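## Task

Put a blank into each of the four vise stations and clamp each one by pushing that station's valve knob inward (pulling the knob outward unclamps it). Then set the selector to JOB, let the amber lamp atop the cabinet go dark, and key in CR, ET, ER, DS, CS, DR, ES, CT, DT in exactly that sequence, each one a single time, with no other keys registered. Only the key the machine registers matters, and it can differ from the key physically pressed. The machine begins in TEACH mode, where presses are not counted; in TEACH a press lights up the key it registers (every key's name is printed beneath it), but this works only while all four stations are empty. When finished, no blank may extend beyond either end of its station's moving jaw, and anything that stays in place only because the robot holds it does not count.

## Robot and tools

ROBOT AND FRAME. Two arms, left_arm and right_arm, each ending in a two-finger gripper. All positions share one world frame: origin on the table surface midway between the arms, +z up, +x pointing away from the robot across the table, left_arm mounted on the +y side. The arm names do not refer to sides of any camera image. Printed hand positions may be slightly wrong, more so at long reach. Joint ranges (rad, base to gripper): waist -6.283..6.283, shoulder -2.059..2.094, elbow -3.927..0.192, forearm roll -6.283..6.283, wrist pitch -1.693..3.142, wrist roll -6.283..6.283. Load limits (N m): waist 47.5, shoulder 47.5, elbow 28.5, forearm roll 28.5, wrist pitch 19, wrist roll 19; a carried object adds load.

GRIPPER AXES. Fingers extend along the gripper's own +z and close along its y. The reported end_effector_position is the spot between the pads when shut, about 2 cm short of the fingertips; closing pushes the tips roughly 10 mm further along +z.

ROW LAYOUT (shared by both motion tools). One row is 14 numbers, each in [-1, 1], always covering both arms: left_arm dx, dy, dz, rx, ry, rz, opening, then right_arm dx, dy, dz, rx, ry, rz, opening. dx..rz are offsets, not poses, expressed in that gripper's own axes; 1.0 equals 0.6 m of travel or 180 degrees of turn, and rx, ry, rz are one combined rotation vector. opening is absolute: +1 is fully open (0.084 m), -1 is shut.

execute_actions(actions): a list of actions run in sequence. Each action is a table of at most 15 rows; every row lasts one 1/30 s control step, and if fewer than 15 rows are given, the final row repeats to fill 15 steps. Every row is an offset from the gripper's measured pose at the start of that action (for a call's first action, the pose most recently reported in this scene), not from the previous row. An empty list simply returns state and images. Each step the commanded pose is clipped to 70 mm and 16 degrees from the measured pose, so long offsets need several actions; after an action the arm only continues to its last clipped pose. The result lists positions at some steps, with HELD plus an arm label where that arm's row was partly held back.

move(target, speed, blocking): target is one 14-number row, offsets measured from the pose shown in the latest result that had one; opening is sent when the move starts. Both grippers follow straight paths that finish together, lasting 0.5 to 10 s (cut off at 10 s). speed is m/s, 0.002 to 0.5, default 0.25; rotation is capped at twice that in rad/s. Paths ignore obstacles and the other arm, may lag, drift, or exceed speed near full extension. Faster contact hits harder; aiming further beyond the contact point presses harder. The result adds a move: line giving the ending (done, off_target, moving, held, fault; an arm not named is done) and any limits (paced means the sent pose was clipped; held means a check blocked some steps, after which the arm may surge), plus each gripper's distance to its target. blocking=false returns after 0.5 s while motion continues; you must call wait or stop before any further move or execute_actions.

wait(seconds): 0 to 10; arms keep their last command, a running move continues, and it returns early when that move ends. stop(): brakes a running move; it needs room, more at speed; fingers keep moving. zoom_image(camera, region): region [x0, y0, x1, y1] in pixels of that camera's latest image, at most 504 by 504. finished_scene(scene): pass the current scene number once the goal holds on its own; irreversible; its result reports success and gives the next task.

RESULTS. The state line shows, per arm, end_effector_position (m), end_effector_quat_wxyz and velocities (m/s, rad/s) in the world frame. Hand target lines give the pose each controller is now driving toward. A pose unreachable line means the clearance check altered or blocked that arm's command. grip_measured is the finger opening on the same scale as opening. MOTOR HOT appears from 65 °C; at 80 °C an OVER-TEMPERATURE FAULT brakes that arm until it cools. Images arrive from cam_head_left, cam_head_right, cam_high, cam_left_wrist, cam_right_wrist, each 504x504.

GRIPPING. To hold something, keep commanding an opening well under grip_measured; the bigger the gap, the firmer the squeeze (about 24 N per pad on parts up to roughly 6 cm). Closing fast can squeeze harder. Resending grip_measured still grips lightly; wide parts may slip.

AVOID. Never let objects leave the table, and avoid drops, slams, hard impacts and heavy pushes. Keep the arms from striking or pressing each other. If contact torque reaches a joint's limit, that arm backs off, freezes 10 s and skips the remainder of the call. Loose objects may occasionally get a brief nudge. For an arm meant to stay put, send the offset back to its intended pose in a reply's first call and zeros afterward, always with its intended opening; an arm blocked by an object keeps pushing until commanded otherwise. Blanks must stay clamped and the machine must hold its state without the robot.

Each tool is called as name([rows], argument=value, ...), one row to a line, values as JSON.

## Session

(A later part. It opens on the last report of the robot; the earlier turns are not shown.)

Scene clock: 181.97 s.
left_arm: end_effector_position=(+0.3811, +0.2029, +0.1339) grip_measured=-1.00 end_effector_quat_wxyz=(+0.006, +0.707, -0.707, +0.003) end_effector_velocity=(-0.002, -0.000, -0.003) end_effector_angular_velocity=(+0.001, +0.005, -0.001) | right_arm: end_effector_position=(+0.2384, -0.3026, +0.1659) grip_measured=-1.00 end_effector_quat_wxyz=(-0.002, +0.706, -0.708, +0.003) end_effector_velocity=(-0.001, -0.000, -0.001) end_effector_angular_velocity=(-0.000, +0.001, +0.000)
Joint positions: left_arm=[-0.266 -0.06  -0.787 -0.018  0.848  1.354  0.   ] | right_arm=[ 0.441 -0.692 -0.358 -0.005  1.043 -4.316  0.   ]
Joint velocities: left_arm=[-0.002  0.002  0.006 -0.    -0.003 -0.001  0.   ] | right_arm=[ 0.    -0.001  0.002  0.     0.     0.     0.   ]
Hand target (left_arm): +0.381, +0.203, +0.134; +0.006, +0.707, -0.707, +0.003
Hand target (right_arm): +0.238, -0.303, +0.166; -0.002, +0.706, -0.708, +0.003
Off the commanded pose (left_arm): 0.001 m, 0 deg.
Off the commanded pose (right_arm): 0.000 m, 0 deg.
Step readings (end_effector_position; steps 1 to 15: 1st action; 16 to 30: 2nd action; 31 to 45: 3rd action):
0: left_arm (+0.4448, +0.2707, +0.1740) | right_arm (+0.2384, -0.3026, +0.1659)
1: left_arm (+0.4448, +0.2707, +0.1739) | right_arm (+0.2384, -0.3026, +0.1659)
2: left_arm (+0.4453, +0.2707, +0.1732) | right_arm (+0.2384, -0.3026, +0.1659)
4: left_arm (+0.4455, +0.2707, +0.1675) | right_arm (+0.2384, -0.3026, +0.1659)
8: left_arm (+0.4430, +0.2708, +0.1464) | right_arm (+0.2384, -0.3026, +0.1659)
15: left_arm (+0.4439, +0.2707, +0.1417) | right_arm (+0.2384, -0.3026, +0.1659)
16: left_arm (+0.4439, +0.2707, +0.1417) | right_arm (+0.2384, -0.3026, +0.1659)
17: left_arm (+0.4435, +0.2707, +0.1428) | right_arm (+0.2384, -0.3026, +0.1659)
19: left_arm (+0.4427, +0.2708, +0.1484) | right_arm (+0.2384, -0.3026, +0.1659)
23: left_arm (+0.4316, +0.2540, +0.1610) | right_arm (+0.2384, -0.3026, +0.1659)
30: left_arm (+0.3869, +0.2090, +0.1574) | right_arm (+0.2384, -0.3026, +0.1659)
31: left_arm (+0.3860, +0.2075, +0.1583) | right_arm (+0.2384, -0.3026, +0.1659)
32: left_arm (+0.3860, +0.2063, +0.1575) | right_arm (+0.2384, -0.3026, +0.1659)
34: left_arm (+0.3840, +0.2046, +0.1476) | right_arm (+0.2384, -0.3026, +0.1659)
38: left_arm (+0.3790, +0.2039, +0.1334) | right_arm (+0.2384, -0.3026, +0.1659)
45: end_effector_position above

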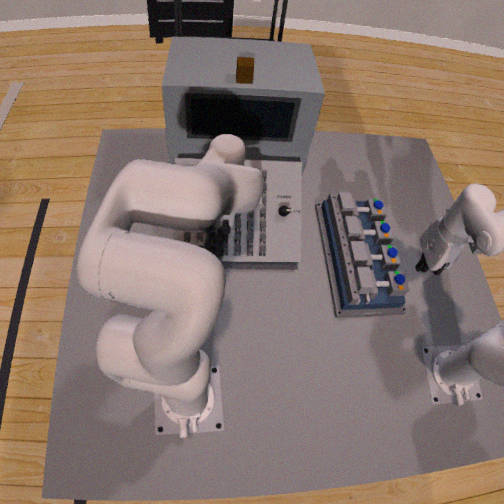

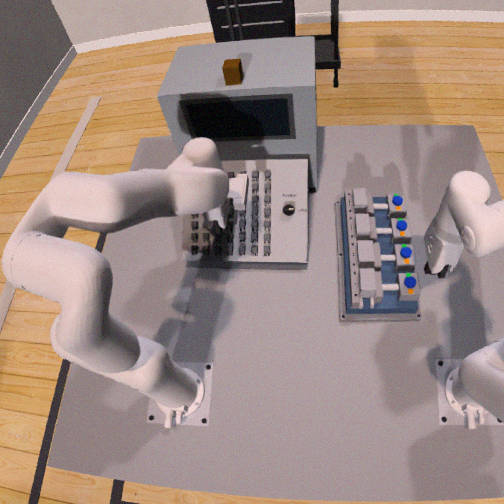

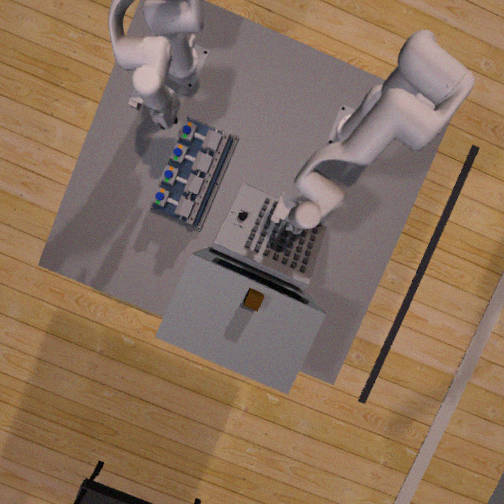

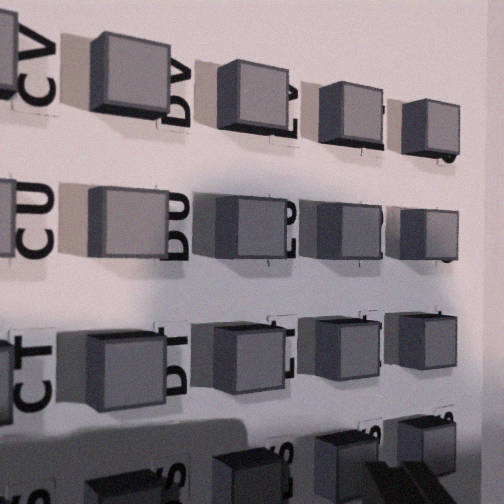

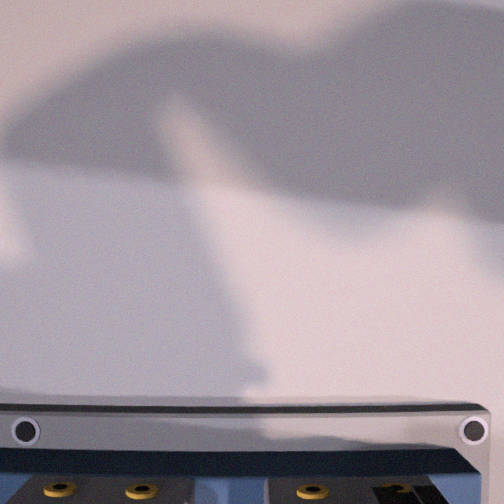

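execute_actions([
  [[-0.0035,-0.01,0.008,0.002,-0.002,0,-1,0,0,0,0,0,0,-1],[-0.0035,-0.01,0.016,0.002,-0.002,0,-1,0,0,0,0,0,0,-1],[-0.0035,-0.01,0.025,0.002,-0.002,0,-1,0,0,0,0,0,0,-1],[-0.0035,-0.01,0.035,0.002,-0.002,0,-1,0,0,0,0,0,0,-1],[-0.0035,-0.01,0.045,0.002,-0.002,0,-1,0,0,0,0,0,0,-1],[-0.0035,-0.01,0.056,0.002,-0.002,0,-1,0,0,0,0,0,0,-1]],
  [[0,0,-0.045,0,0,0,-1,0,0,0,0,0,0,-1],[0,0,-0.045,0,0,0,-1,0,0,0,0,0,0,-1],[0,0,-0.045,0,0,0,-1,0,0,0,0,0,0,-1],[0,0,-0.045,0,0,0,-1,0,0,0,0,0,0,-1],[-0.04,0,-0.045,0,0,0,-1,0,0,0,0,0,0,-1],[-0.08,0,-0.045,0,0,0,-1,0,0,0,0,0,0,-1],[-0.11,0,-0.045,0,0,0,-1,0,0,0,0,0,0,-1]],
])

wait(seconds=0.3)

Scene clock: 184.53 s.
left_arm: end_effector_position=(+0.3860, +0.2685, +0.1310) grip_measured=-1.00 end_effector_quat_wxyz=(+0.001, +0.708, -0.707, +0.002) end_effector_velocity=(+0.009, +0.031, +0.015) end_effector_angular_velocity=(-0.021, -0.017, -0.032) | right_arm: end_effector_position=(+0.2384, -0.3026, +0.1659) grip_measured=-1.00 end_effector_quat_wxyz=(-0.002, +0.706, -0.708, +0.003) end_effector_velocity=(-0.000, +0.000, -0.000) end_effector_angular_velocity=(+0.000, +0.002, +0.000)
Joint positions: left_arm=[-0.113 -0.075 -0.759 -0.006  0.832  1.497  0.   ] | right_arm=[ 0.441 -0.692 -0.358 -0.005  1.043 -4.316  0.   ]
Joint velocities: left_arm=[ 0.086 -0.019 -0.023 -0.027  0.023  0.136  0.   ] | right_arm=[ 0.     0.001  0.001  0.001  0.    -0.     0.   ]
Hand target (left_arm): +0.387, +0.271, +0.132; +0.001, +0.707, -0.708, +0.004
Hand target (right_arm): +0.238, -0.303, +0.166; -0.002, +0.706, -0.708, +0.003
Off the commanded pose (left_arm): 0.003 m, 0 deg.
Off the commanded pose (right_arm): 0.000 m, 0 deg.
Step readings (end_effector_position; steps 1 to 15: 1st action; 16 to 30: 2nd action):
0: left_arm (+0.3807, +0.2028, +0.1335) | right_arm (+0.2384, -0.3026, +0.1659)
1: left_arm (+0.3808, +0.2028, +0.1335) | right_arm (+0.2384, -0.3026, +0.1659)
2: left_arm (+0.3819, +0.2031, +0.1331) | right_arm (+0.2384, -0.3026, +0.1659)
4: left_arm (+0.3850, +0.2038, +0.1295) | right_arm (+0.2384, -0.3026, +0.1659)
8: left_arm (+0.3852, +0.2048, +0.1114) | right_arm (+0.2384, -0.3026, +0.1659)
15: left_arm (+0.3864, +0.2047, +0.1058) | right_arm (+0.2384, -0.3026, +0.1659)
16: left_arm (+0.3864, +0.2047, +0.1059) | right_arm (+0.2384, -0.3026, +0.1659)
17: left_arm (+0.3860, +0.2048, +0.1071) | right_arm (+0.2384, -0.3026, +0.1659)
19: left_arm (+0.3845, +0.2051, +0.1132) | right_arm (+0.2384, -0.3026, +0.1659)
23: left_arm (+0.3880, +0.2234, +0.1280) | right_arm (+0.2384, -0.3026, +0.1659)
30: end_effector_position above

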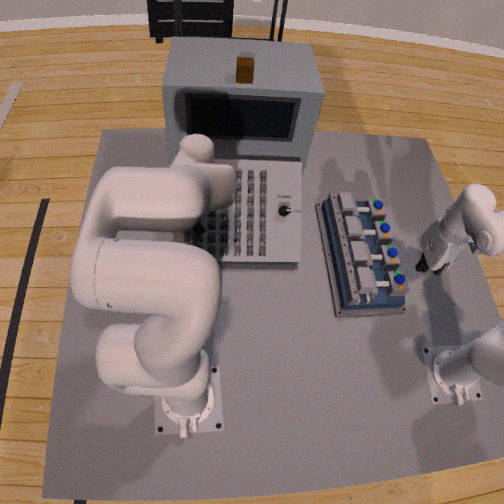

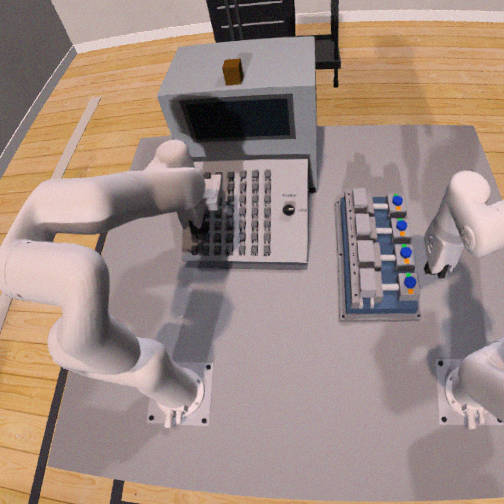

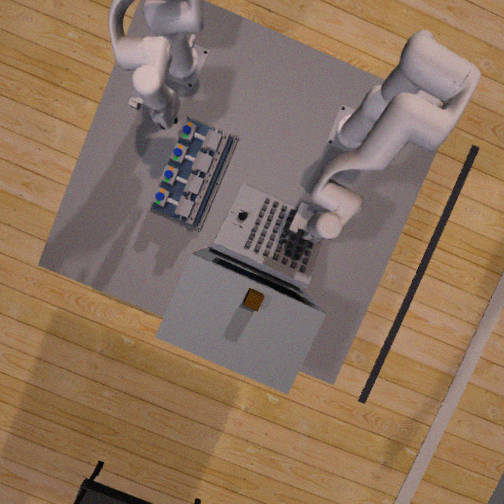

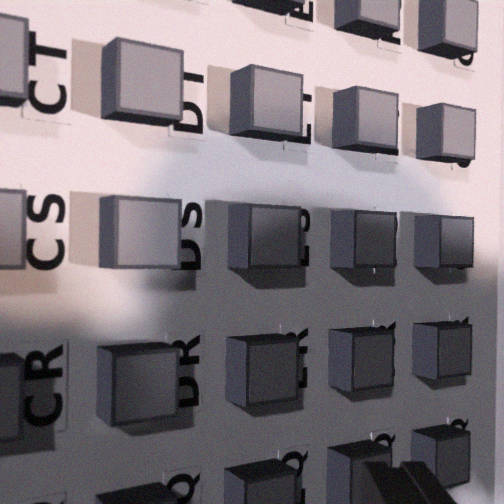

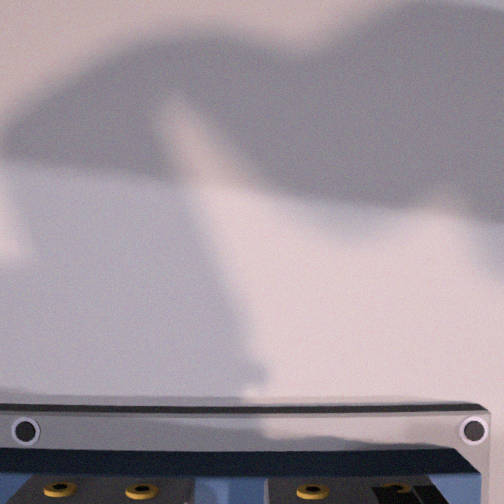

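Scene clock: 184.83 s.
left_arm: end_effector_position=(+0.3865, +0.2705, +0.1322) grip_measured=-1.00 end_effector_quat_wxyz=(+0.001, +0.707, -0.708, +0.003) end_effector_velocity=(+0.000, +0.001, +0.001) end_effector_angular_velocity=(-0.001, -0.002, +0.001) | right_arm: end_effector_position=(+0.2384, -0.3026, +0.1659) grip_measured=-1.00 end_effector_quat_wxyz=(-0.002, +0.706, -0.708, +0.003) end_effector_velocity=(+0.000, -0.000, +0.000) end_effector_angular_velocity=(-0.001, -0.002, +0.001)
Joint positions: left_arm=[-0.107 -0.077 -0.761 -0.008  0.834  1.507  0.   ] | right_arm=[ 0.441 -0.692 -0.358 -0.005  1.043 -4.316  0.   ]
Joint velocities: left_arm=[ 0.003 -0.003 -0.001 -0.001  0.002  0.003  0.   ] | right_arm=[ 0.    -0.001 -0.    -0.002  0.     0.     0.   ]
Hand target (left_arm): +0.387, +0.271, +0.132; +0.001, +0.707, -0.708, +0.004
Hand target (right_arm): +0.238, -0.303, +0.166; -0.002, +0.706, -0.708, +0.003
Off the commanded pose (left_arm): 0.000 m, 0 deg.
Off the commanded pose (right_arm): 0.000 m, 0 deg.
wait: 0.30 s; at rest by 0.20 s

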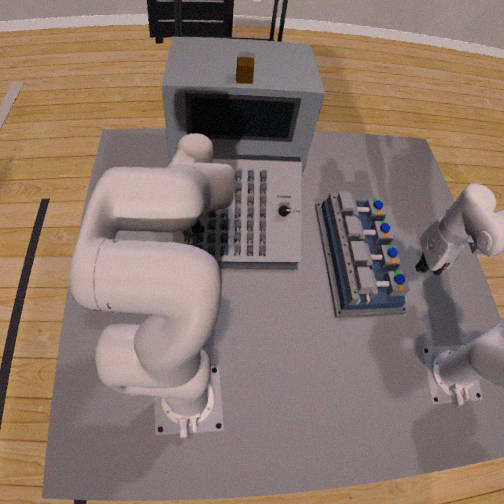

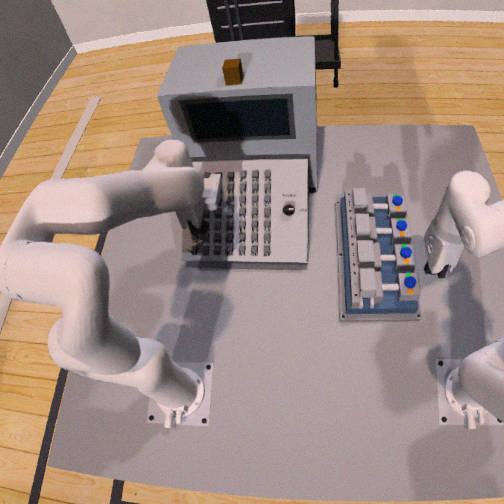

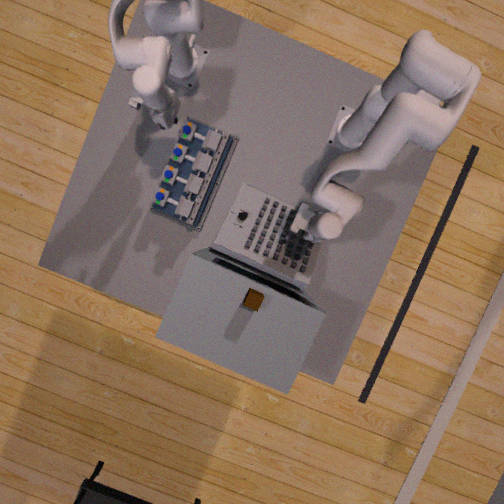

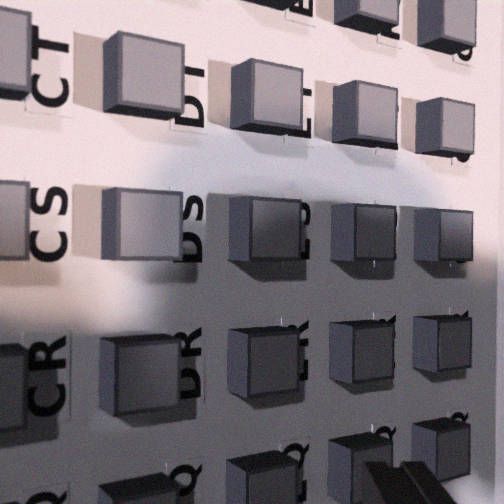

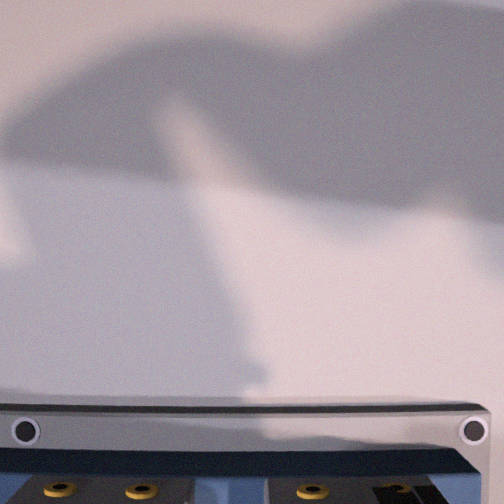

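execute_actions([
  [[0,0,0.012,0,0,0,-1,0,0,0,0,0,0,-1],[0,0,0.022,0,0,0,-1,0,0,0,0,0,0,-1],[0,0,0.032,0,0,0,-1,0,0,0,0,0,0,-1],[0,0,0.042,0,0,0,-1,0,0,0,0,0,0,-1],[0,0,0.052,0,0,0,-1,0,0,0,0,0,0,-1]],
  [[0,0,-0.07,0,0,0,-1,0,0,0,0,0,0,-1],[0,0,-0.07,0,0,0,-1,0,0,0,0,0,0,-1],[0,0,-0.07,0,0,0,-1,0,0,0,0,0,0,-1],[0,0,-0.07,0,0,0,-1,0,0,0,0,0,0,-1],[0,0,-0.07,0,0,0,-1,0,0,0,0,0,0,-1],[0.055,-0.049,-0.07,0,0,0,-1,0,0,0,0,0,0,-1]],
  [[0.002,-0.002,0.012,0,0,0,-1,0,0,0,0,0,0,-1],[0.002,-0.002,0.022,0,0,0,-1,0,0,0,0,0,0,-1],[0.002,-0.002,0.032,0,0,0,-1,0,0,0,0,0,0,-1],[0.002,-0.002,0.042,0,0,0,-1,0,0,0,0,0,0,-1],[0.002,-0.002,0.05,0,0,0,-1,0,0,0,0,0,0,-1]],
  [[0,0,-0.07,0,0,0,-1,0,0,0,0,0,0,-1],[0,0,-0.07,0,0,0,-1,0,0,0,0,0,0,-1],[0,0,-0.07,0,0,0,-1,0,0,0,0,0,0,-1],[0,0,-0.07,0,0,0,-1,0,0,0,0,0,0,-1],[0,0,-0.07,0,0,0,-1,0,0,0,0,0,0,-1],[0,-0.05,-0.07,0,0,0,-1,0,0,0,0,0,0,-1]],
])

execute_actions(actions=[])

Scene clock: 188.63 s.
left_arm: end_effector_position=(+0.4419, +0.2374, +0.1625) grip_measured=-1.00 end_effector_quat_wxyz=(+0.001, +0.706, -0.708, +0.004) end_effector_velocity=(+0.018, -0.001, +0.013) end_effector_angular_velocity=(+0.001, +0.002, -0.003) | right_arm: end_effector_position=(+0.2384, -0.3026, +0.1659) grip_measured=-1.00 end_effector_quat_wxyz=(-0.002, +0.706, -0.708, +0.003) end_effector_velocity=(-0.000, -0.000, -0.001) end_effector_angular_velocity=(-0.002, +0.002, +0.001)
Joint positions: left_arm=[-0.169  0.064 -1.021 -0.008  0.952  1.447  0.   ] | right_arm=[ 0.441 -0.692 -0.358 -0.005  1.043 -4.316  0.   ]
Joint velocities: left_arm=[ 0.002  0.041 -0.092  0.001  0.053  0.005  0.   ] | right_arm=[-0.     0.001  0.001 -0.001 -0.    -0.     0.   ]
Hand target (left_arm): +0.444, +0.237, +0.165; +0.000, +0.706, -0.708, +0.005
Hand target (right_arm): +0.238, -0.303, +0.166; -0.002, +0.706, -0.708, +0.003
Off the commanded pose (left_arm): 0.003 m, 0 deg.
Off the commanded pose (right_arm): 0.000 m, 0 deg.
Step readings (end_effector_position; steps 1 to 15: 1st action; 16 to 30: 2nd action; 31 to 45: 3rd action; 46 to 60: 4th action):
0: left_arm (+0.3865, +0.2708, +0.1324) | right_arm (+0.2384, -0.3026, +0.1659)
1: left_arm (+0.3866, +0.2708, +0.1323) | right_arm (+0.2384, -0.3026, +0.1659)
2: left_arm (+0.3870, +0.2707, +0.1317) | right_arm (+0.2384, -0.3026, +0.1659)
4: left_arm (+0.3873, +0.2705, +0.1265) | right_arm (+0.2384, -0.3026, +0.1659)
8: left_arm (+0.3845, +0.2706, +0.1075) | right_arm (+0.2384, -0.3026, +0.1659)
15: left_arm (+0.3858, +0.2705, +0.1046) | right_arm (+0.2384, -0.3026, +0.1659)
16: left_arm (+0.3857, +0.2705, +0.1046) | right_arm (+0.2384, -0.3026, +0.1659)
17: left_arm (+0.3854, +0.2705, +0.1058) | right_arm (+0.2384, -0.3026, +0.1659)
19: left_arm (+0.3838, +0.2706, +0.1150) | right_arm (+0.2384, -0.3026, +0.1659)
23: left_arm (+0.3957, +0.2631, +0.1435) | right_arm (+0.2384, -0.3026, +0.1659)
30: left_arm (+0.4130, +0.2383, +0.1450) | right_arm (+0.2384, -0.3026, +0.1659)
31: left_arm (+0.4135, +0.2381, +0.1453) | right_arm (+0.2384, -0.3026, +0.1659)
32: left_arm (+0.4143, +0.2378, +0.1448) | right_arm (+0.2384, -0.3026, +0.1659)
34: left_arm (+0.4149, +0.2375, +0.1395) | right_arm (+0.2384, -0.3026, +0.1659)
38: left_arm (+0.4136, +0.2373, +0.1234) | right_arm (+0.2384, -0.3026, +0.1659)
45: left_arm (+0.4139, +0.2372, +0.1225) | right_arm (+0.2384, -0.3026, +0.1659)
46: left_arm (+0.4139, +0.2372, +0.1226) | right_arm (+0.2384, -0.3026, +0.1659)
47: left_arm (+0.4135, +0.2372, +0.1238) | right_arm (+0.2384, -0.3026, +0.1659)
49: left_arm (+0.4112, +0.2375, +0.1323) | right_arm (+0.2384, -0.3026, +0.1659)
53: left_arm (+0.4229, +0.2369, +0.1610) | right_arm (+0.2384, -0.3026, +0.1659)
60: end_effector_position above

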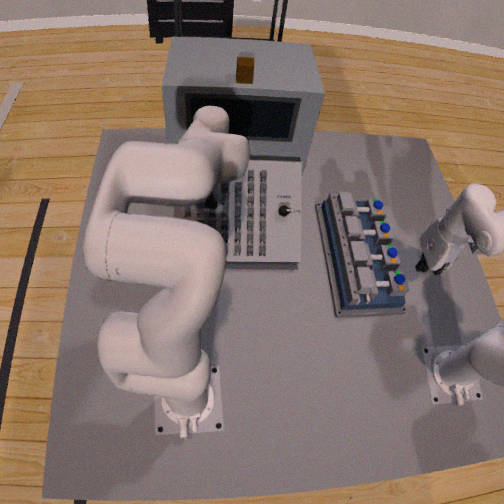

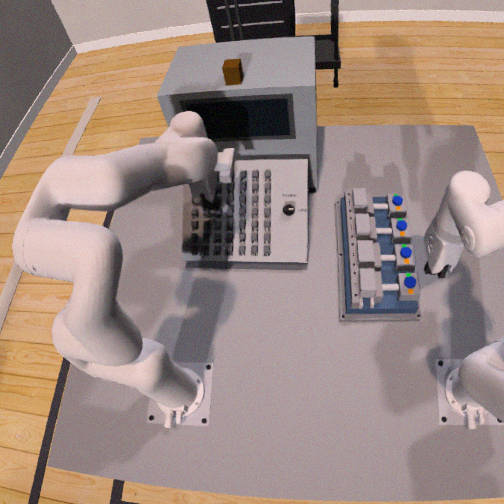

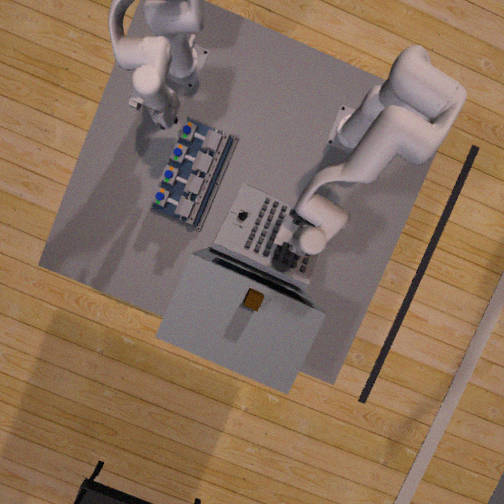

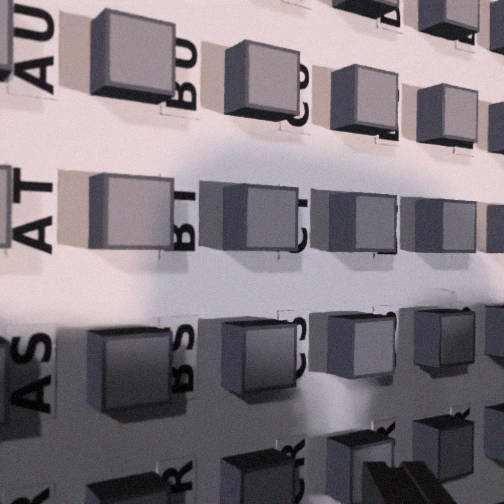

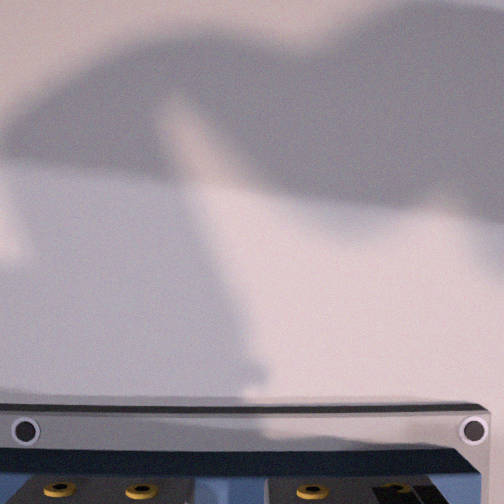

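Scene clock: 188.63 s.
left_arm: end_effector_position=(+0.4419, +0.2374, +0.1625) grip_measured=-1.00 end_effector_quat_wxyz=(+0.001, +0.706, -0.708, +0.004) end_effector_velocity=(+0.018, -0.001, +0.013) end_effector_angular_velocity=(+0.001, +0.002, -0.003) | right_arm: end_effector_position=(+0.2384, -0.3026, +0.1659) grip_measured=-1.00 end_effector_quat_wxyz=(-0.002, +0.706, -0.708, +0.003) end_effector_velocity=(-0.000, -0.000, -0.001) end_effector_angular_velocity=(-0.002, +0.002, +0.001)
Joint positions: left_arm=[-0.169  0.064 -1.021 -0.008  0.952  1.447  0.   ] | right_arm=[ 0.441 -0.692 -0.358 -0.005  1.043 -4.316  0.   ]
Joint velocities: left_arm=[ 0.002  0.041 -0.092  0.001  0.053  0.005  0.   ] | right_arm=[-0.     0.001  0.001 -0.001 -0.    -0.     0.   ]
Hand target (left_arm): +0.444, +0.237, +0.165; +0.000, +0.706, -0.708, +0.005
Hand target (right_arm): +0.238, -0.303, +0.166; -0.002, +0.706, -0.708, +0.003
Off the commanded pose (left_arm): 0.003 m, 0 deg.
Off the commanded pose (right_arm): 0.000 m, 0 deg.

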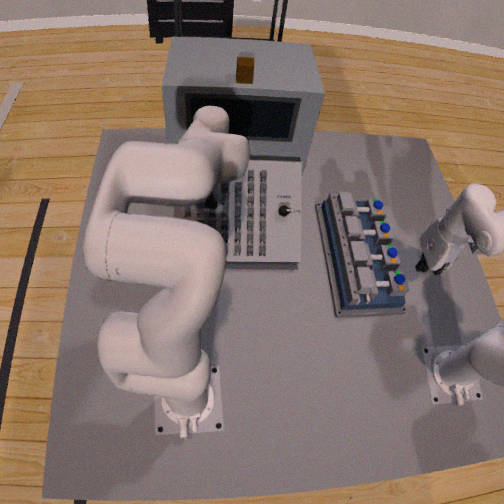

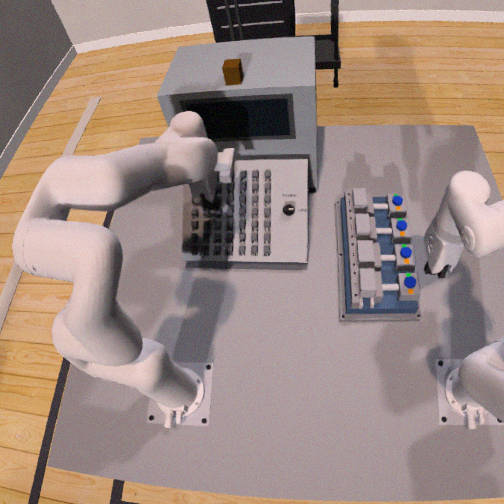

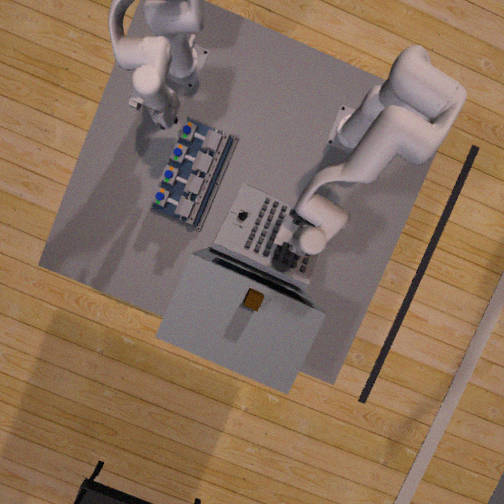

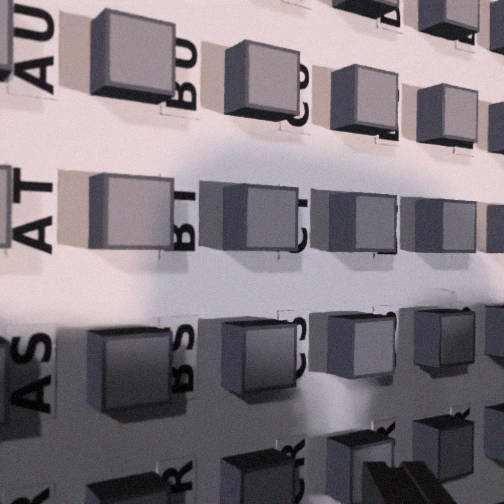

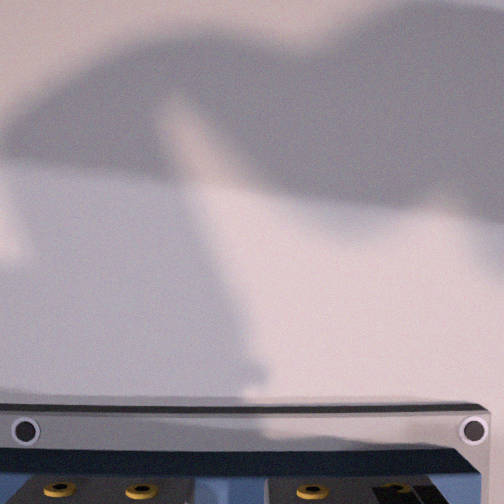

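execute_actions([
  [[-0.001,-0.005,0.005,0,0,0,-1,0,0,0,0,0,0,-1],[-0.001,-0.005,0.015,0,0,0,-1,0,0,0,0,0,0,-1],[-0.001,-0.005,0.025,0,0,0,-1,0,0,0,0,0,0,-1],[-0.001,-0.005,0.035,0,0,0,-1,0,0,0,0,0,0,-1],[-0.001,-0.005,0.043,0,0,0,-1,0,0,0,0,0,0,-1]],
  [[0,0,-0.04,0,0,0,-1,0,0,0,0,0,0,-1],[0,0,-0.04,0,0,0,-1,0,0,0,0,0,0,-1],[0,0,-0.04,0,0,0,-1,0,0,0,0,0,0,-1],[0,0,-0.04,0,0,0,-1,0,0,0,0,0,0,-1],[-0.055,0.047,-0.04,0,0,0,-1,0,0,0,0,0,0,-1],[-0.055,0.047,-0.04,0,0,0,-1,0,0,0,0,0,0,-1],[-0.055,0.047,-0.04,0,0,0,-1,0,0,0,0,0,0,-1],[-0.055,0.047,-0.015,0,0,0,-1,0,0,0,0,0,0,-1]],
  [[-0.001,0,0.012,0,0,0,-1,0,0,0,0,0,0,-1],[-0.001,0,0.022,0,0,0,-1,0,0,0,0,0,0,-1],[-0.001,0,0.032,0,0,0,-1,0,0,0,0,0,0,-1],[-0.001,0,0.042,0,0,0,-1,0,0,0,0,0,0,-1],[-0.001,0,0.054,0,0,0,-1,0,0,0,0,0,0,-1]],
  [[0,0,-0.04,0,0,0,-1,0,0,0,0,0,0,-1],[0,0,-0.04,0,0,0,-1,0,0,0,0,0,0,-1],[0,0,-0.04,0,0,0,-1,0,0,0,0,0,0,-1],[0,0,-0.04,0,0,0,-1,0,0,0,0,0,0,-1],[0.055,0.045,-0.04,0,0,0,-1,0,0,0,0,0,0,-1],[0.055,0.045,-0.04,0,0,0,-1,0,0,0,0,0,0,-1],[0.055,0.045,-0.04,0,0,0,-1,0,0,0,0,0,0,-1],[0.055,0.045,-0.015,0,0,0,-1,0,0,0,0,0,0,-1]],
])

Scene clock: 194.63 s.
left_arm: end_effector_position=(+0.3885, +0.2388, +0.1314) grip_measured=-1.00 end_effector_quat_wxyz=(+0.002, +0.706, -0.708, +0.003) end_effector_velocity=(+0.008, -0.011, +0.008) end_effector_angular_velocity=(-0.001, -0.056, +0.012) | right_arm: end_effector_position=(+0.2384, -0.3026, +0.1659) grip_measured=-1.00 end_effector_quat_wxyz=(-0.002, +0.706, -0.708, +0.003) end_effector_velocity=(-0.000, +0.000, -0.000) end_effector_angular_velocity=(+0.001, +0.000, -0.001)
Joint positions: left_arm=[-0.182 -0.056 -0.783 -0.009  0.837  1.435  0.   ] | right_arm=[ 0.441 -0.692 -0.358 -0.005  1.043 -4.316  0.   ]
Joint velocities: left_arm=[-0.026 -0.023  0.013  0.01  -0.047 -0.045  0.   ] | right_arm=[ 0.    -0.002  0.001  0.001  0.     0.001  0.   ]
Hand target (left_arm): +0.389, +0.238, +0.133; +0.000, +0.706, -0.708, +0.005
Hand target (right_arm): +0.238, -0.303, +0.166; -0.002, +0.706, -0.708, +0.003
Off the commanded pose (left_arm): 0.002 m, 0 deg.
Off the commanded pose (right_arm): 0.000 m, 0 deg.
Step readings (end_effector_position; steps 1 to 15: 1st action; 16 to 30: 2nd action; 31 to 45: 3rd action; 46 to 60: 4th action):
0: left_arm (+0.4437, +0.2372, +0.1647) | right_arm (+0.2384, -0.3026, +0.1659)
1: left_arm (+0.4437, +0.2372, +0.1646) | right_arm (+0.2384, -0.3026, +0.1659)
2: left_arm (+0.4442, +0.2373, +0.1641) | right_arm (+0.2384, -0.3026, +0.1659)
4: left_arm (+0.4452, +0.2375, +0.1598) | right_arm (+0.2384, -0.3026, +0.1659)
8: left_arm (+0.4443, +0.2379, +0.1433) | right_arm (+0.2384, -0.3026, +0.1659)
15: left_arm (+0.4451, +0.2378, +0.1426) | right_arm (+0.2384, -0.3026, +0.1659)
16: left_arm (+0.4450, +0.2378, +0.1426) | right_arm (+0.2384, -0.3026, +0.1659)
17: left_arm (+0.4447, +0.2379, +0.1440) | right_arm (+0.2384, -0.3026, +0.1659)
19: left_arm (+0.4432, +0.2381, +0.1489) | right_arm (+0.2384, -0.3026, +0.1659)
23: left_arm (+0.4351, +0.2515, +0.1619) | right_arm (+0.2384, -0.3026, +0.1659)
30: left_arm (+0.4165, +0.2703, +0.1497) | right_arm (+0.2384, -0.3026, +0.1659)
31: left_arm (+0.4168, +0.2705, +0.1501) | right_arm (+0.2384, -0.3026, +0.1659)
32: left_arm (+0.4174, +0.2705, +0.1497) | right_arm (+0.2384, -0.3026, +0.1659)
34: left_arm (+0.4179, +0.2706, +0.1445) | right_arm (+0.2384, -0.3026, +0.1659)
38: left_arm (+0.4152, +0.2707, +0.1246) | right_arm (+0.2384, -0.3026, +0.1659)
45: left_arm (+0.4163, +0.2707, +0.1236) | right_arm (+0.2384, -0.3026, +0.1659)
46: left_arm (+0.4162, +0.2707, +0.1236) | right_arm (+0.2384, -0.3026, +0.1659)
47: left_arm (+0.4159, +0.2707, +0.1249) | right_arm (+0.2384, -0.3026, +0.1659)
49: left_arm (+0.4143, +0.2708, +0.1300) | right_arm (+0.2384, -0.3026, +0.1659)
53: left_arm (+0.4052, +0.2553, +0.1429) | right_arm (+0.2384, -0.3026, +0.1659)
60: end_effector_position above

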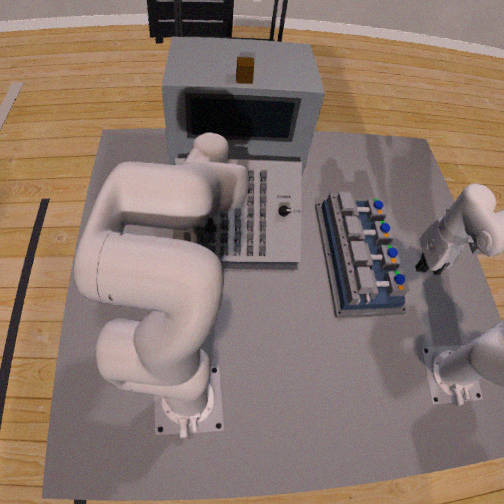

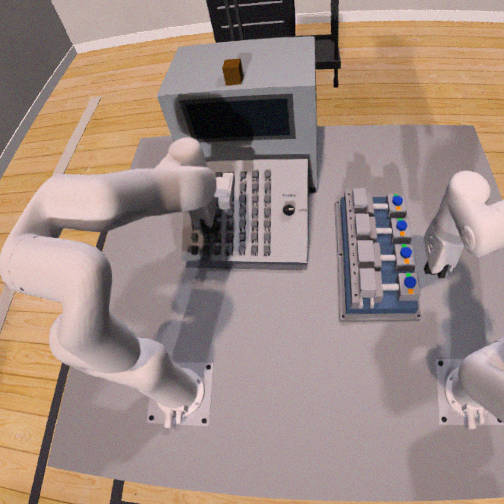

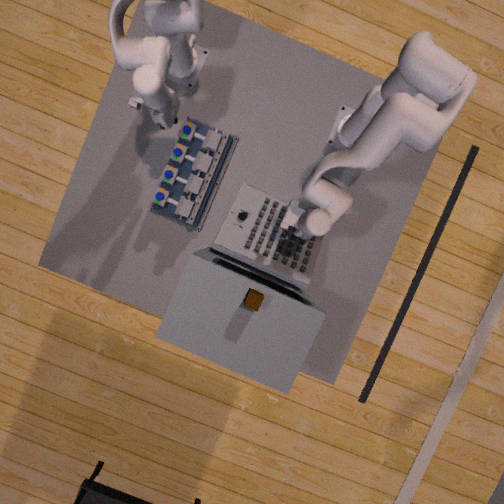

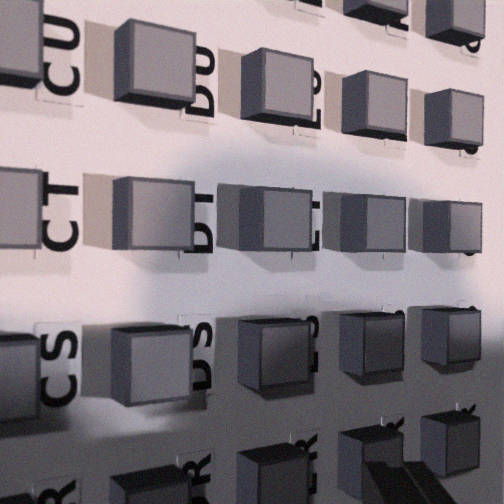

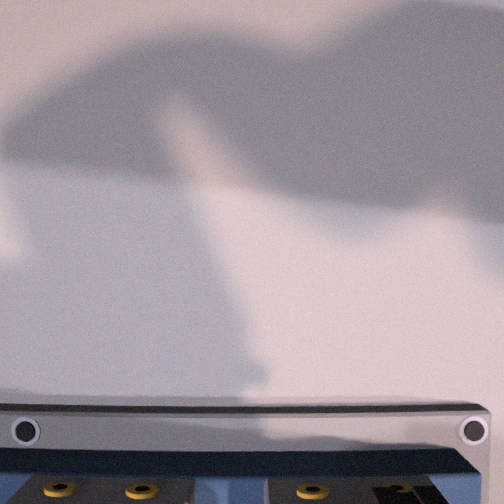

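execute_actions([
  [[0.001,0.003,0.01,0,0,0,-1,0,0,0,0,0,0,-1],[0.001,0.003,0.02,0,0,0,-1,0,0,0,0,0,0,-1],[0.001,0.003,0.03,0,0,0,-1,0,0,0,0,0,0,-1],[0.001,0.003,0.04,0,0,0,-1,0,0,0,0,0,0,-1],[0.001,0.003,0.052,0,0,0,-1,0,0,0,0,0,0,-1]],
  [[0,0,-0.105,0,0,0,-1,0,0,0,0,0,0,-1],[0,0,-0.105,0,0,0,-1,0,0,0,0,0,0,-1],[0,0,-0.105,0,0,0,-1,0,0,0,0,0,0,-1],[0,0,-0.105,0,0,0,-1,0,0,0,0,0,0,-1],[0,0,-0.105,0,0,0,-1,0,0,0,0,0,0,-1],[0,0,-0.105,0,0,0,-1,0,0,0,0,0,0,-1],[0.03,-0.05,-0.11,0,0,0,-1,0,0,0,0,0,0,-1],[0.03,-0.05,-0.11,0,0,0,-1,0,0,0,0,0,0,-1],[0.055,-0.098,-0.11,0,0,0,-1,0,0,0,0,0,0,-1]],
])

Scene clock: 196.87 s.
left_arm: end_effector_position=(+0.4356, +0.2081, +0.1694) grip_measured=-1.00 end_effector_quat_wxyz=(-0.000, +0.705, -0.709, +0.008) end_effector_velocity=(+0.102, -0.047, -0.002) end_effector_angular_velocity=(+0.029, +0.096, +0.009) | right_arm: end_effector_position=(+0.2384, -0.3026, +0.1659) grip_measured=-1.00 end_effector_quat_wxyz=(-0.002, +0.706, -0.708, +0.003) end_effector_velocity=(+0.000, -0.000, +0.000) end_effector_angular_velocity=(-0.002, -0.000, +0.001)
Joint positions: left_arm=[-0.231  0.045 -1.016 -0.01   0.958  1.388  0.   ] | right_arm=[ 0.441 -0.692 -0.358 -0.005  1.043 -4.316  0.   ]
Joint velocities: left_arm=[-0.061  0.429 -0.535  0.015  0.205 -0.08   0.   ] | right_arm=[-0.     0.001 -0.001 -0.002  0.    -0.001  0.   ]
Hand target (left_arm): +0.444, +0.205, +0.171; +0.001, +0.706, -0.709, +0.005
Hand target (right_arm): +0.238, -0.303, +0.166; -0.002, +0.706, -0.708, +0.003
Off the commanded pose (left_arm): 0.010 m, 1 deg.
Off the commanded pose (right_arm): 0.000 m, 0 deg.
Step readings (end_effector_position; steps 1 to 15: 1st action; 16 to 30: 2nd action):
0: left_arm (+0.3891, +0.2378, +0.1326) | right_arm (+0.2384, -0.3026, +0.1659)
1: left_arm (+0.3891, +0.2378, +0.1325) | right_arm (+0.2384, -0.3026, +0.1659)
2: left_arm (+0.3892, +0.2378, +0.1318) | right_arm (+0.2384, -0.3026, +0.1659)
4: left_arm (+0.3886, +0.2379, +0.1267) | right_arm (+0.2384, -0.3026, +0.1659)
8: left_arm (+0.3852, +0.2383, +0.1075) | right_arm (+0.2384, -0.3026, +0.1659)
15: left_arm (+0.3864, +0.2382, +0.1053) | right_arm (+0.2384, -0.3026, +0.1659)
16: left_arm (+0.3864, +0.2382, +0.1053) | right_arm (+0.2384, -0.3026, +0.1659)
17: left_arm (+0.3861, +0.2382, +0.1066) | right_arm (+0.2384, -0.3026, +0.1659)
19: left_arm (+0.3838, +0.2385, +0.1174) | right_arm (+0.2384, -0.3026, +0.1659)
23: left_arm (+0.3926, +0.2369, +0.1613) | right_arm (+0.2384, -0.3026, +0.1659)
30: end_effector_position above

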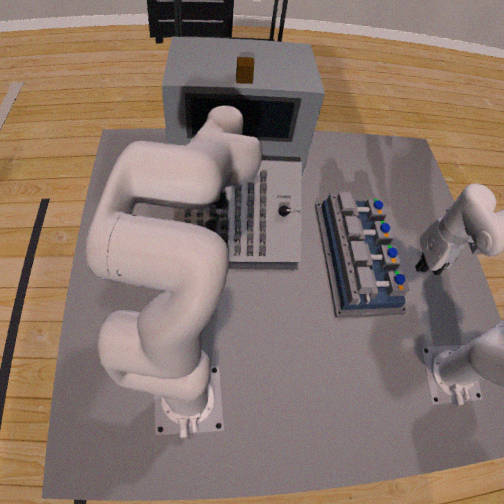

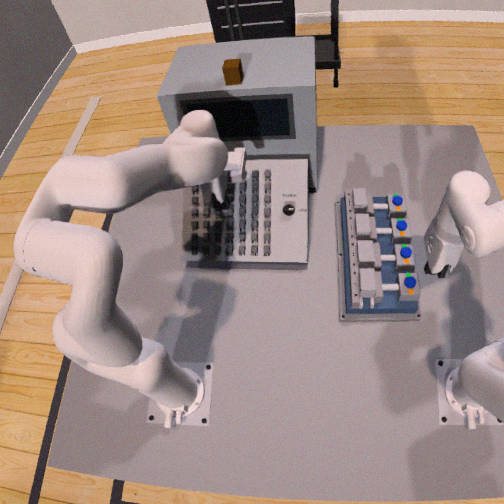

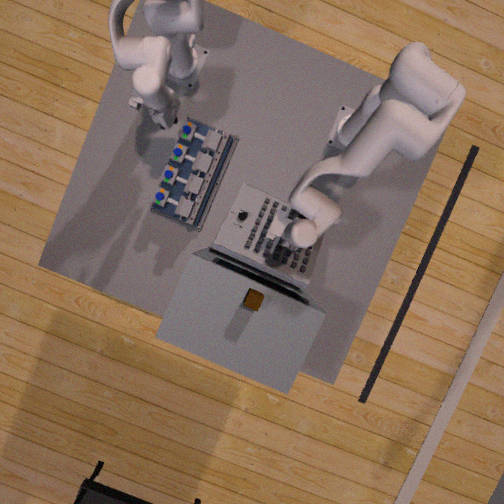

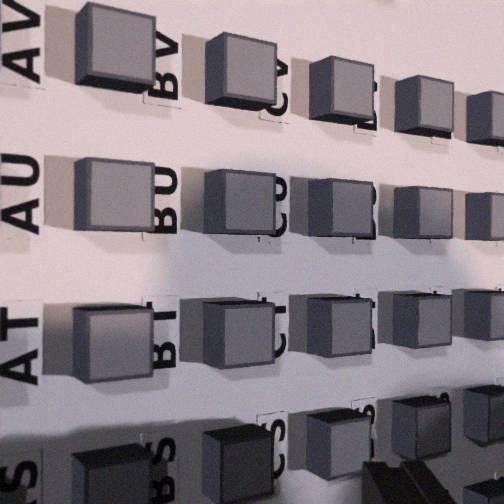

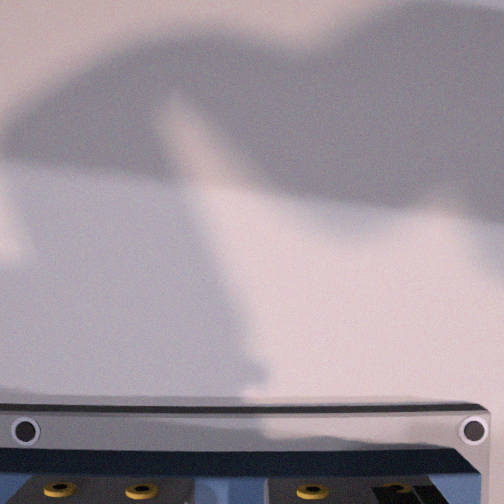

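execute_actions([
  [[0.005,-0.016,0.005,-0.002,-0.001,0,-1,0,0,0,0,0,0,-1],[0.005,-0.016,0.015,-0.002,-0.001,0,-1,0,0,0,0,0,0,-1],[0.005,-0.016,0.025,-0.002,-0.001,0,-1,0,0,0,0,0,0,-1],[0.005,-0.016,0.035,-0.002,-0.001,0,-1,0,0,0,0,0,0,-1],[0.005,-0.016,0.045,-0.002,-0.001,0,-1,0,0,0,0,0,0,-1],[0.005,-0.016,0.054,-0.002,-0.001,0,-1,0,0,0,0,0,0,-1]],
  [[0,0,-0.04,0,0,0,-1,0,0,0,0,0,0,-1],[0,0,-0.04,0,0,0,-1,0,0,0,0,0,0,-1],[0,0,-0.04,0,0,0,-1,0,0,0,0,0,0,-1],[0,0,-0.04,0,0,0,-1,0,0,0,0,0,0,-1],[0,0.047,-0.04,0,0,0,-1,0,0,0,0,0,0,-1],[0,0.047,-0.04,0,0,0,-1,0,0,0,0,0,0,-1],[0,0.047,-0.04,0,0,0,-1,0,0,0,0,0,0,-1],[0,0.047,-0.015,0,0,0,-1,0,0,0,0,0,0,-1]],
  [[0,0,0.012,0,0,0,-1,0,0,0,0,0,0,-1],[0,0,0.022,0,0,0,-1,0,0,0,0,0,0,-1],[0,0,0.032,0,0,0,-1,0,0,0,0,0,0,-1],[0,0,0.042,0,0,0,-1,0,0,0,0,0,0,-1],[0,0,0.053,0,0,0,-1,0,0,0,0,0,0,-1]],
  [[0,0,-0.06,0,0,0,-1,0,0,0,0,0,0,-1]],
])

Scene clock: 200.53 s.
left_arm: end_effector_position=(+0.4192, +0.2050, +0.1582) grip_measured=-1.00 end_effector_quat_wxyz=(-0.002, +0.705, -0.709, +0.008) end_effector_velocity=(+0.003, -0.000, +0.010) end_effector_angular_velocity=(-0.002, -0.012, -0.000) | right_arm: end_effector_position=(+0.2384, -0.3026, +0.1659) grip_measured=-1.00 end_effector_quat_wxyz=(-0.002, +0.706, -0.708, +0.003) end_effector_velocity=(+0.001, +0.000, +0.001) end_effector_angular_velocity=(+0.000, -0.003, -0.000)
Joint positions: left_arm=[-0.246  0.009 -0.939 -0.008  0.916  1.373  0.   ] | right_arm=[ 0.441 -0.692 -0.358 -0.005  1.043 -4.316  0.   ]
Joint velocities: left_arm=[ 0.001 -0.013 -0.014  0.001  0.014 -0.     0.   ] | right_arm=[-0.    -0.001 -0.002 -0.001  0.    -0.     0.   ]
Hand target (left_arm): +0.420, +0.205, +0.160; -0.002, +0.705, -0.709, +0.009
Hand target (right_arm): +0.238, -0.303, +0.166; -0.002, +0.706, -0.708, +0.003
Off the commanded pose (left_arm): 0.002 m, 0 deg.
Off the commanded pose (right_arm): 0.000 m, 0 deg.
Step readings (end_effector_position; steps 1 to 15: 1st action; 16 to 30: 2nd action; 31 to 45: 3rd action; 46 to 60: 4th action):
0: left_arm (+0.4443, +0.2052, +0.1715) | right_arm (+0.2384, -0.3026, +0.1659)
1: left_arm (+0.4443, +0.2052, +0.1714) | right_arm (+0.2384, -0.3026, +0.1659)
2: left_arm (+0.4447, +0.2051, +0.1710) | right_arm (+0.2384, -0.3026, +0.1659)
4: left_arm (+0.4456, +0.2049, +0.1668) | right_arm (+0.2384, -0.3026, +0.1659)
8: left_arm (+0.4441, +0.2051, +0.1471) | right_arm (+0.2384, -0.3026, +0.1659)
15: left_arm (+0.4482, +0.2043, +0.1426) | right_arm (+0.2384, -0.3026, +0.1659)
16: left_arm (+0.4481, +0.2043, +0.1426) | right_arm (+0.2384, -0.3026, +0.1659)
17: left_arm (+0.4478, +0.2044, +0.1439) | right_arm (+0.2384, -0.3026, +0.1659)
19: left_arm (+0.4458, +0.2047, +0.1500) | right_arm (+0.2384, -0.3026, +0.1659)
23: left_arm (+0.4344, +0.2047, +0.1607) | right_arm (+0.2384, -0.3026, +0.1659)
30: left_arm (+0.4188, +0.2049, +0.1497) | right_arm (+0.2384, -0.3026, +0.1659)
31: left_arm (+0.4192, +0.2048, +0.1500) | right_arm (+0.2384, -0.3026, +0.1659)
32: left_arm (+0.4199, +0.2047, +0.1496) | right_arm (+0.2384, -0.3026, +0.1659)
34: left_arm (+0.4203, +0.2046, +0.1444) | right_arm (+0.2384, -0.3026, +0.1659)
38: left_arm (+0.4191, +0.2049, +0.1256) | right_arm (+0.2384, -0.3026, +0.1659)
45: left_arm (+0.4205, +0.2046, +0.1240) | right_arm (+0.2384, -0.3026, +0.1659)
46: left_arm (+0.4204, +0.2046, +0.1240) | right_arm (+0.2384, -0.3026, +0.1659)
47: left_arm (+0.4201, +0.2047, +0.1253) | right_arm (+0.2384, -0.3026, +0.1659)
49: left_arm (+0.4179, +0.2050, +0.1333) | right_arm (+0.2384, -0.3026, +0.1659)
53: left_arm (+0.4206, +0.2045, +0.1549) | right_arm (+0.2384, -0.3026, +0.1659)
60: end_effector_position above

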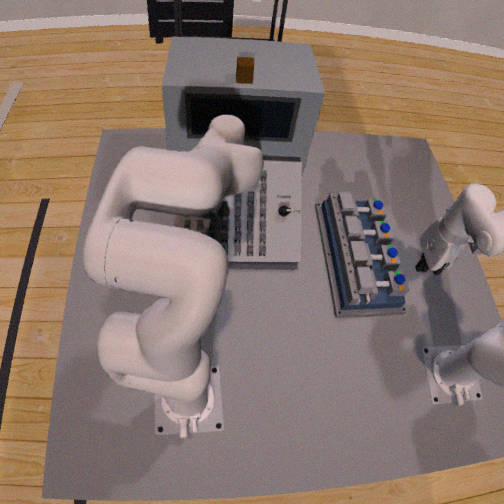

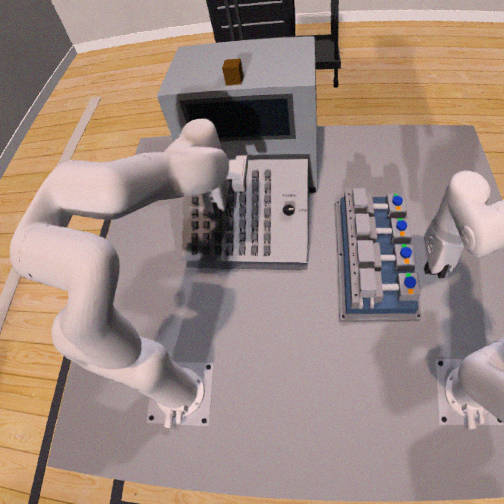

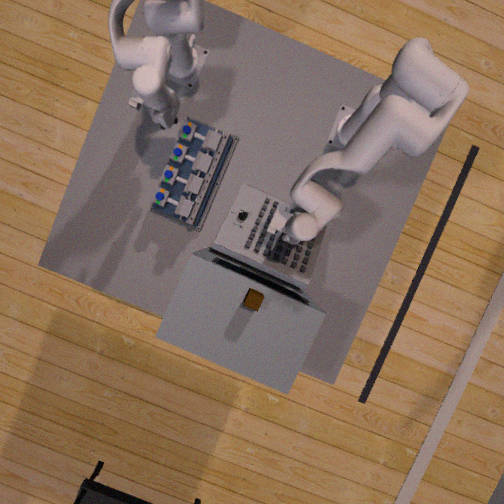

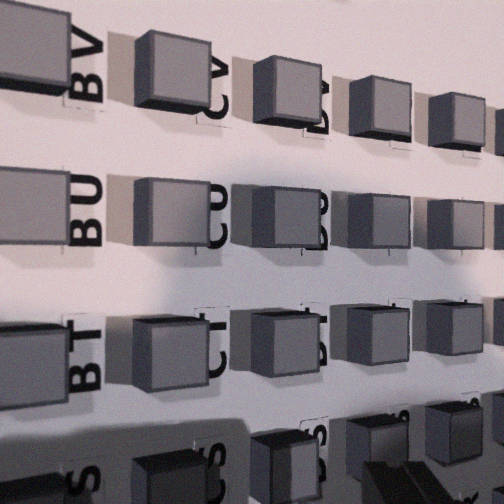

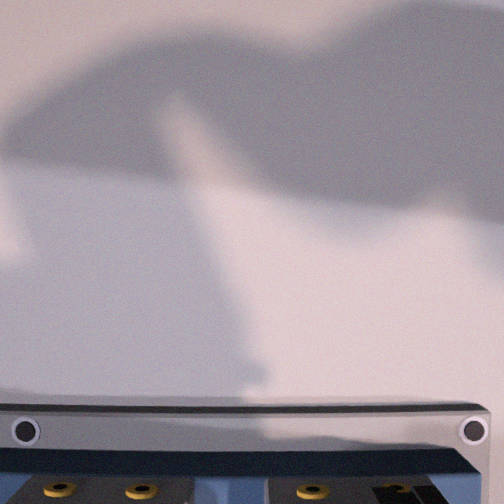

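finished_scene(scene=1)

The scene is finished: the task was done.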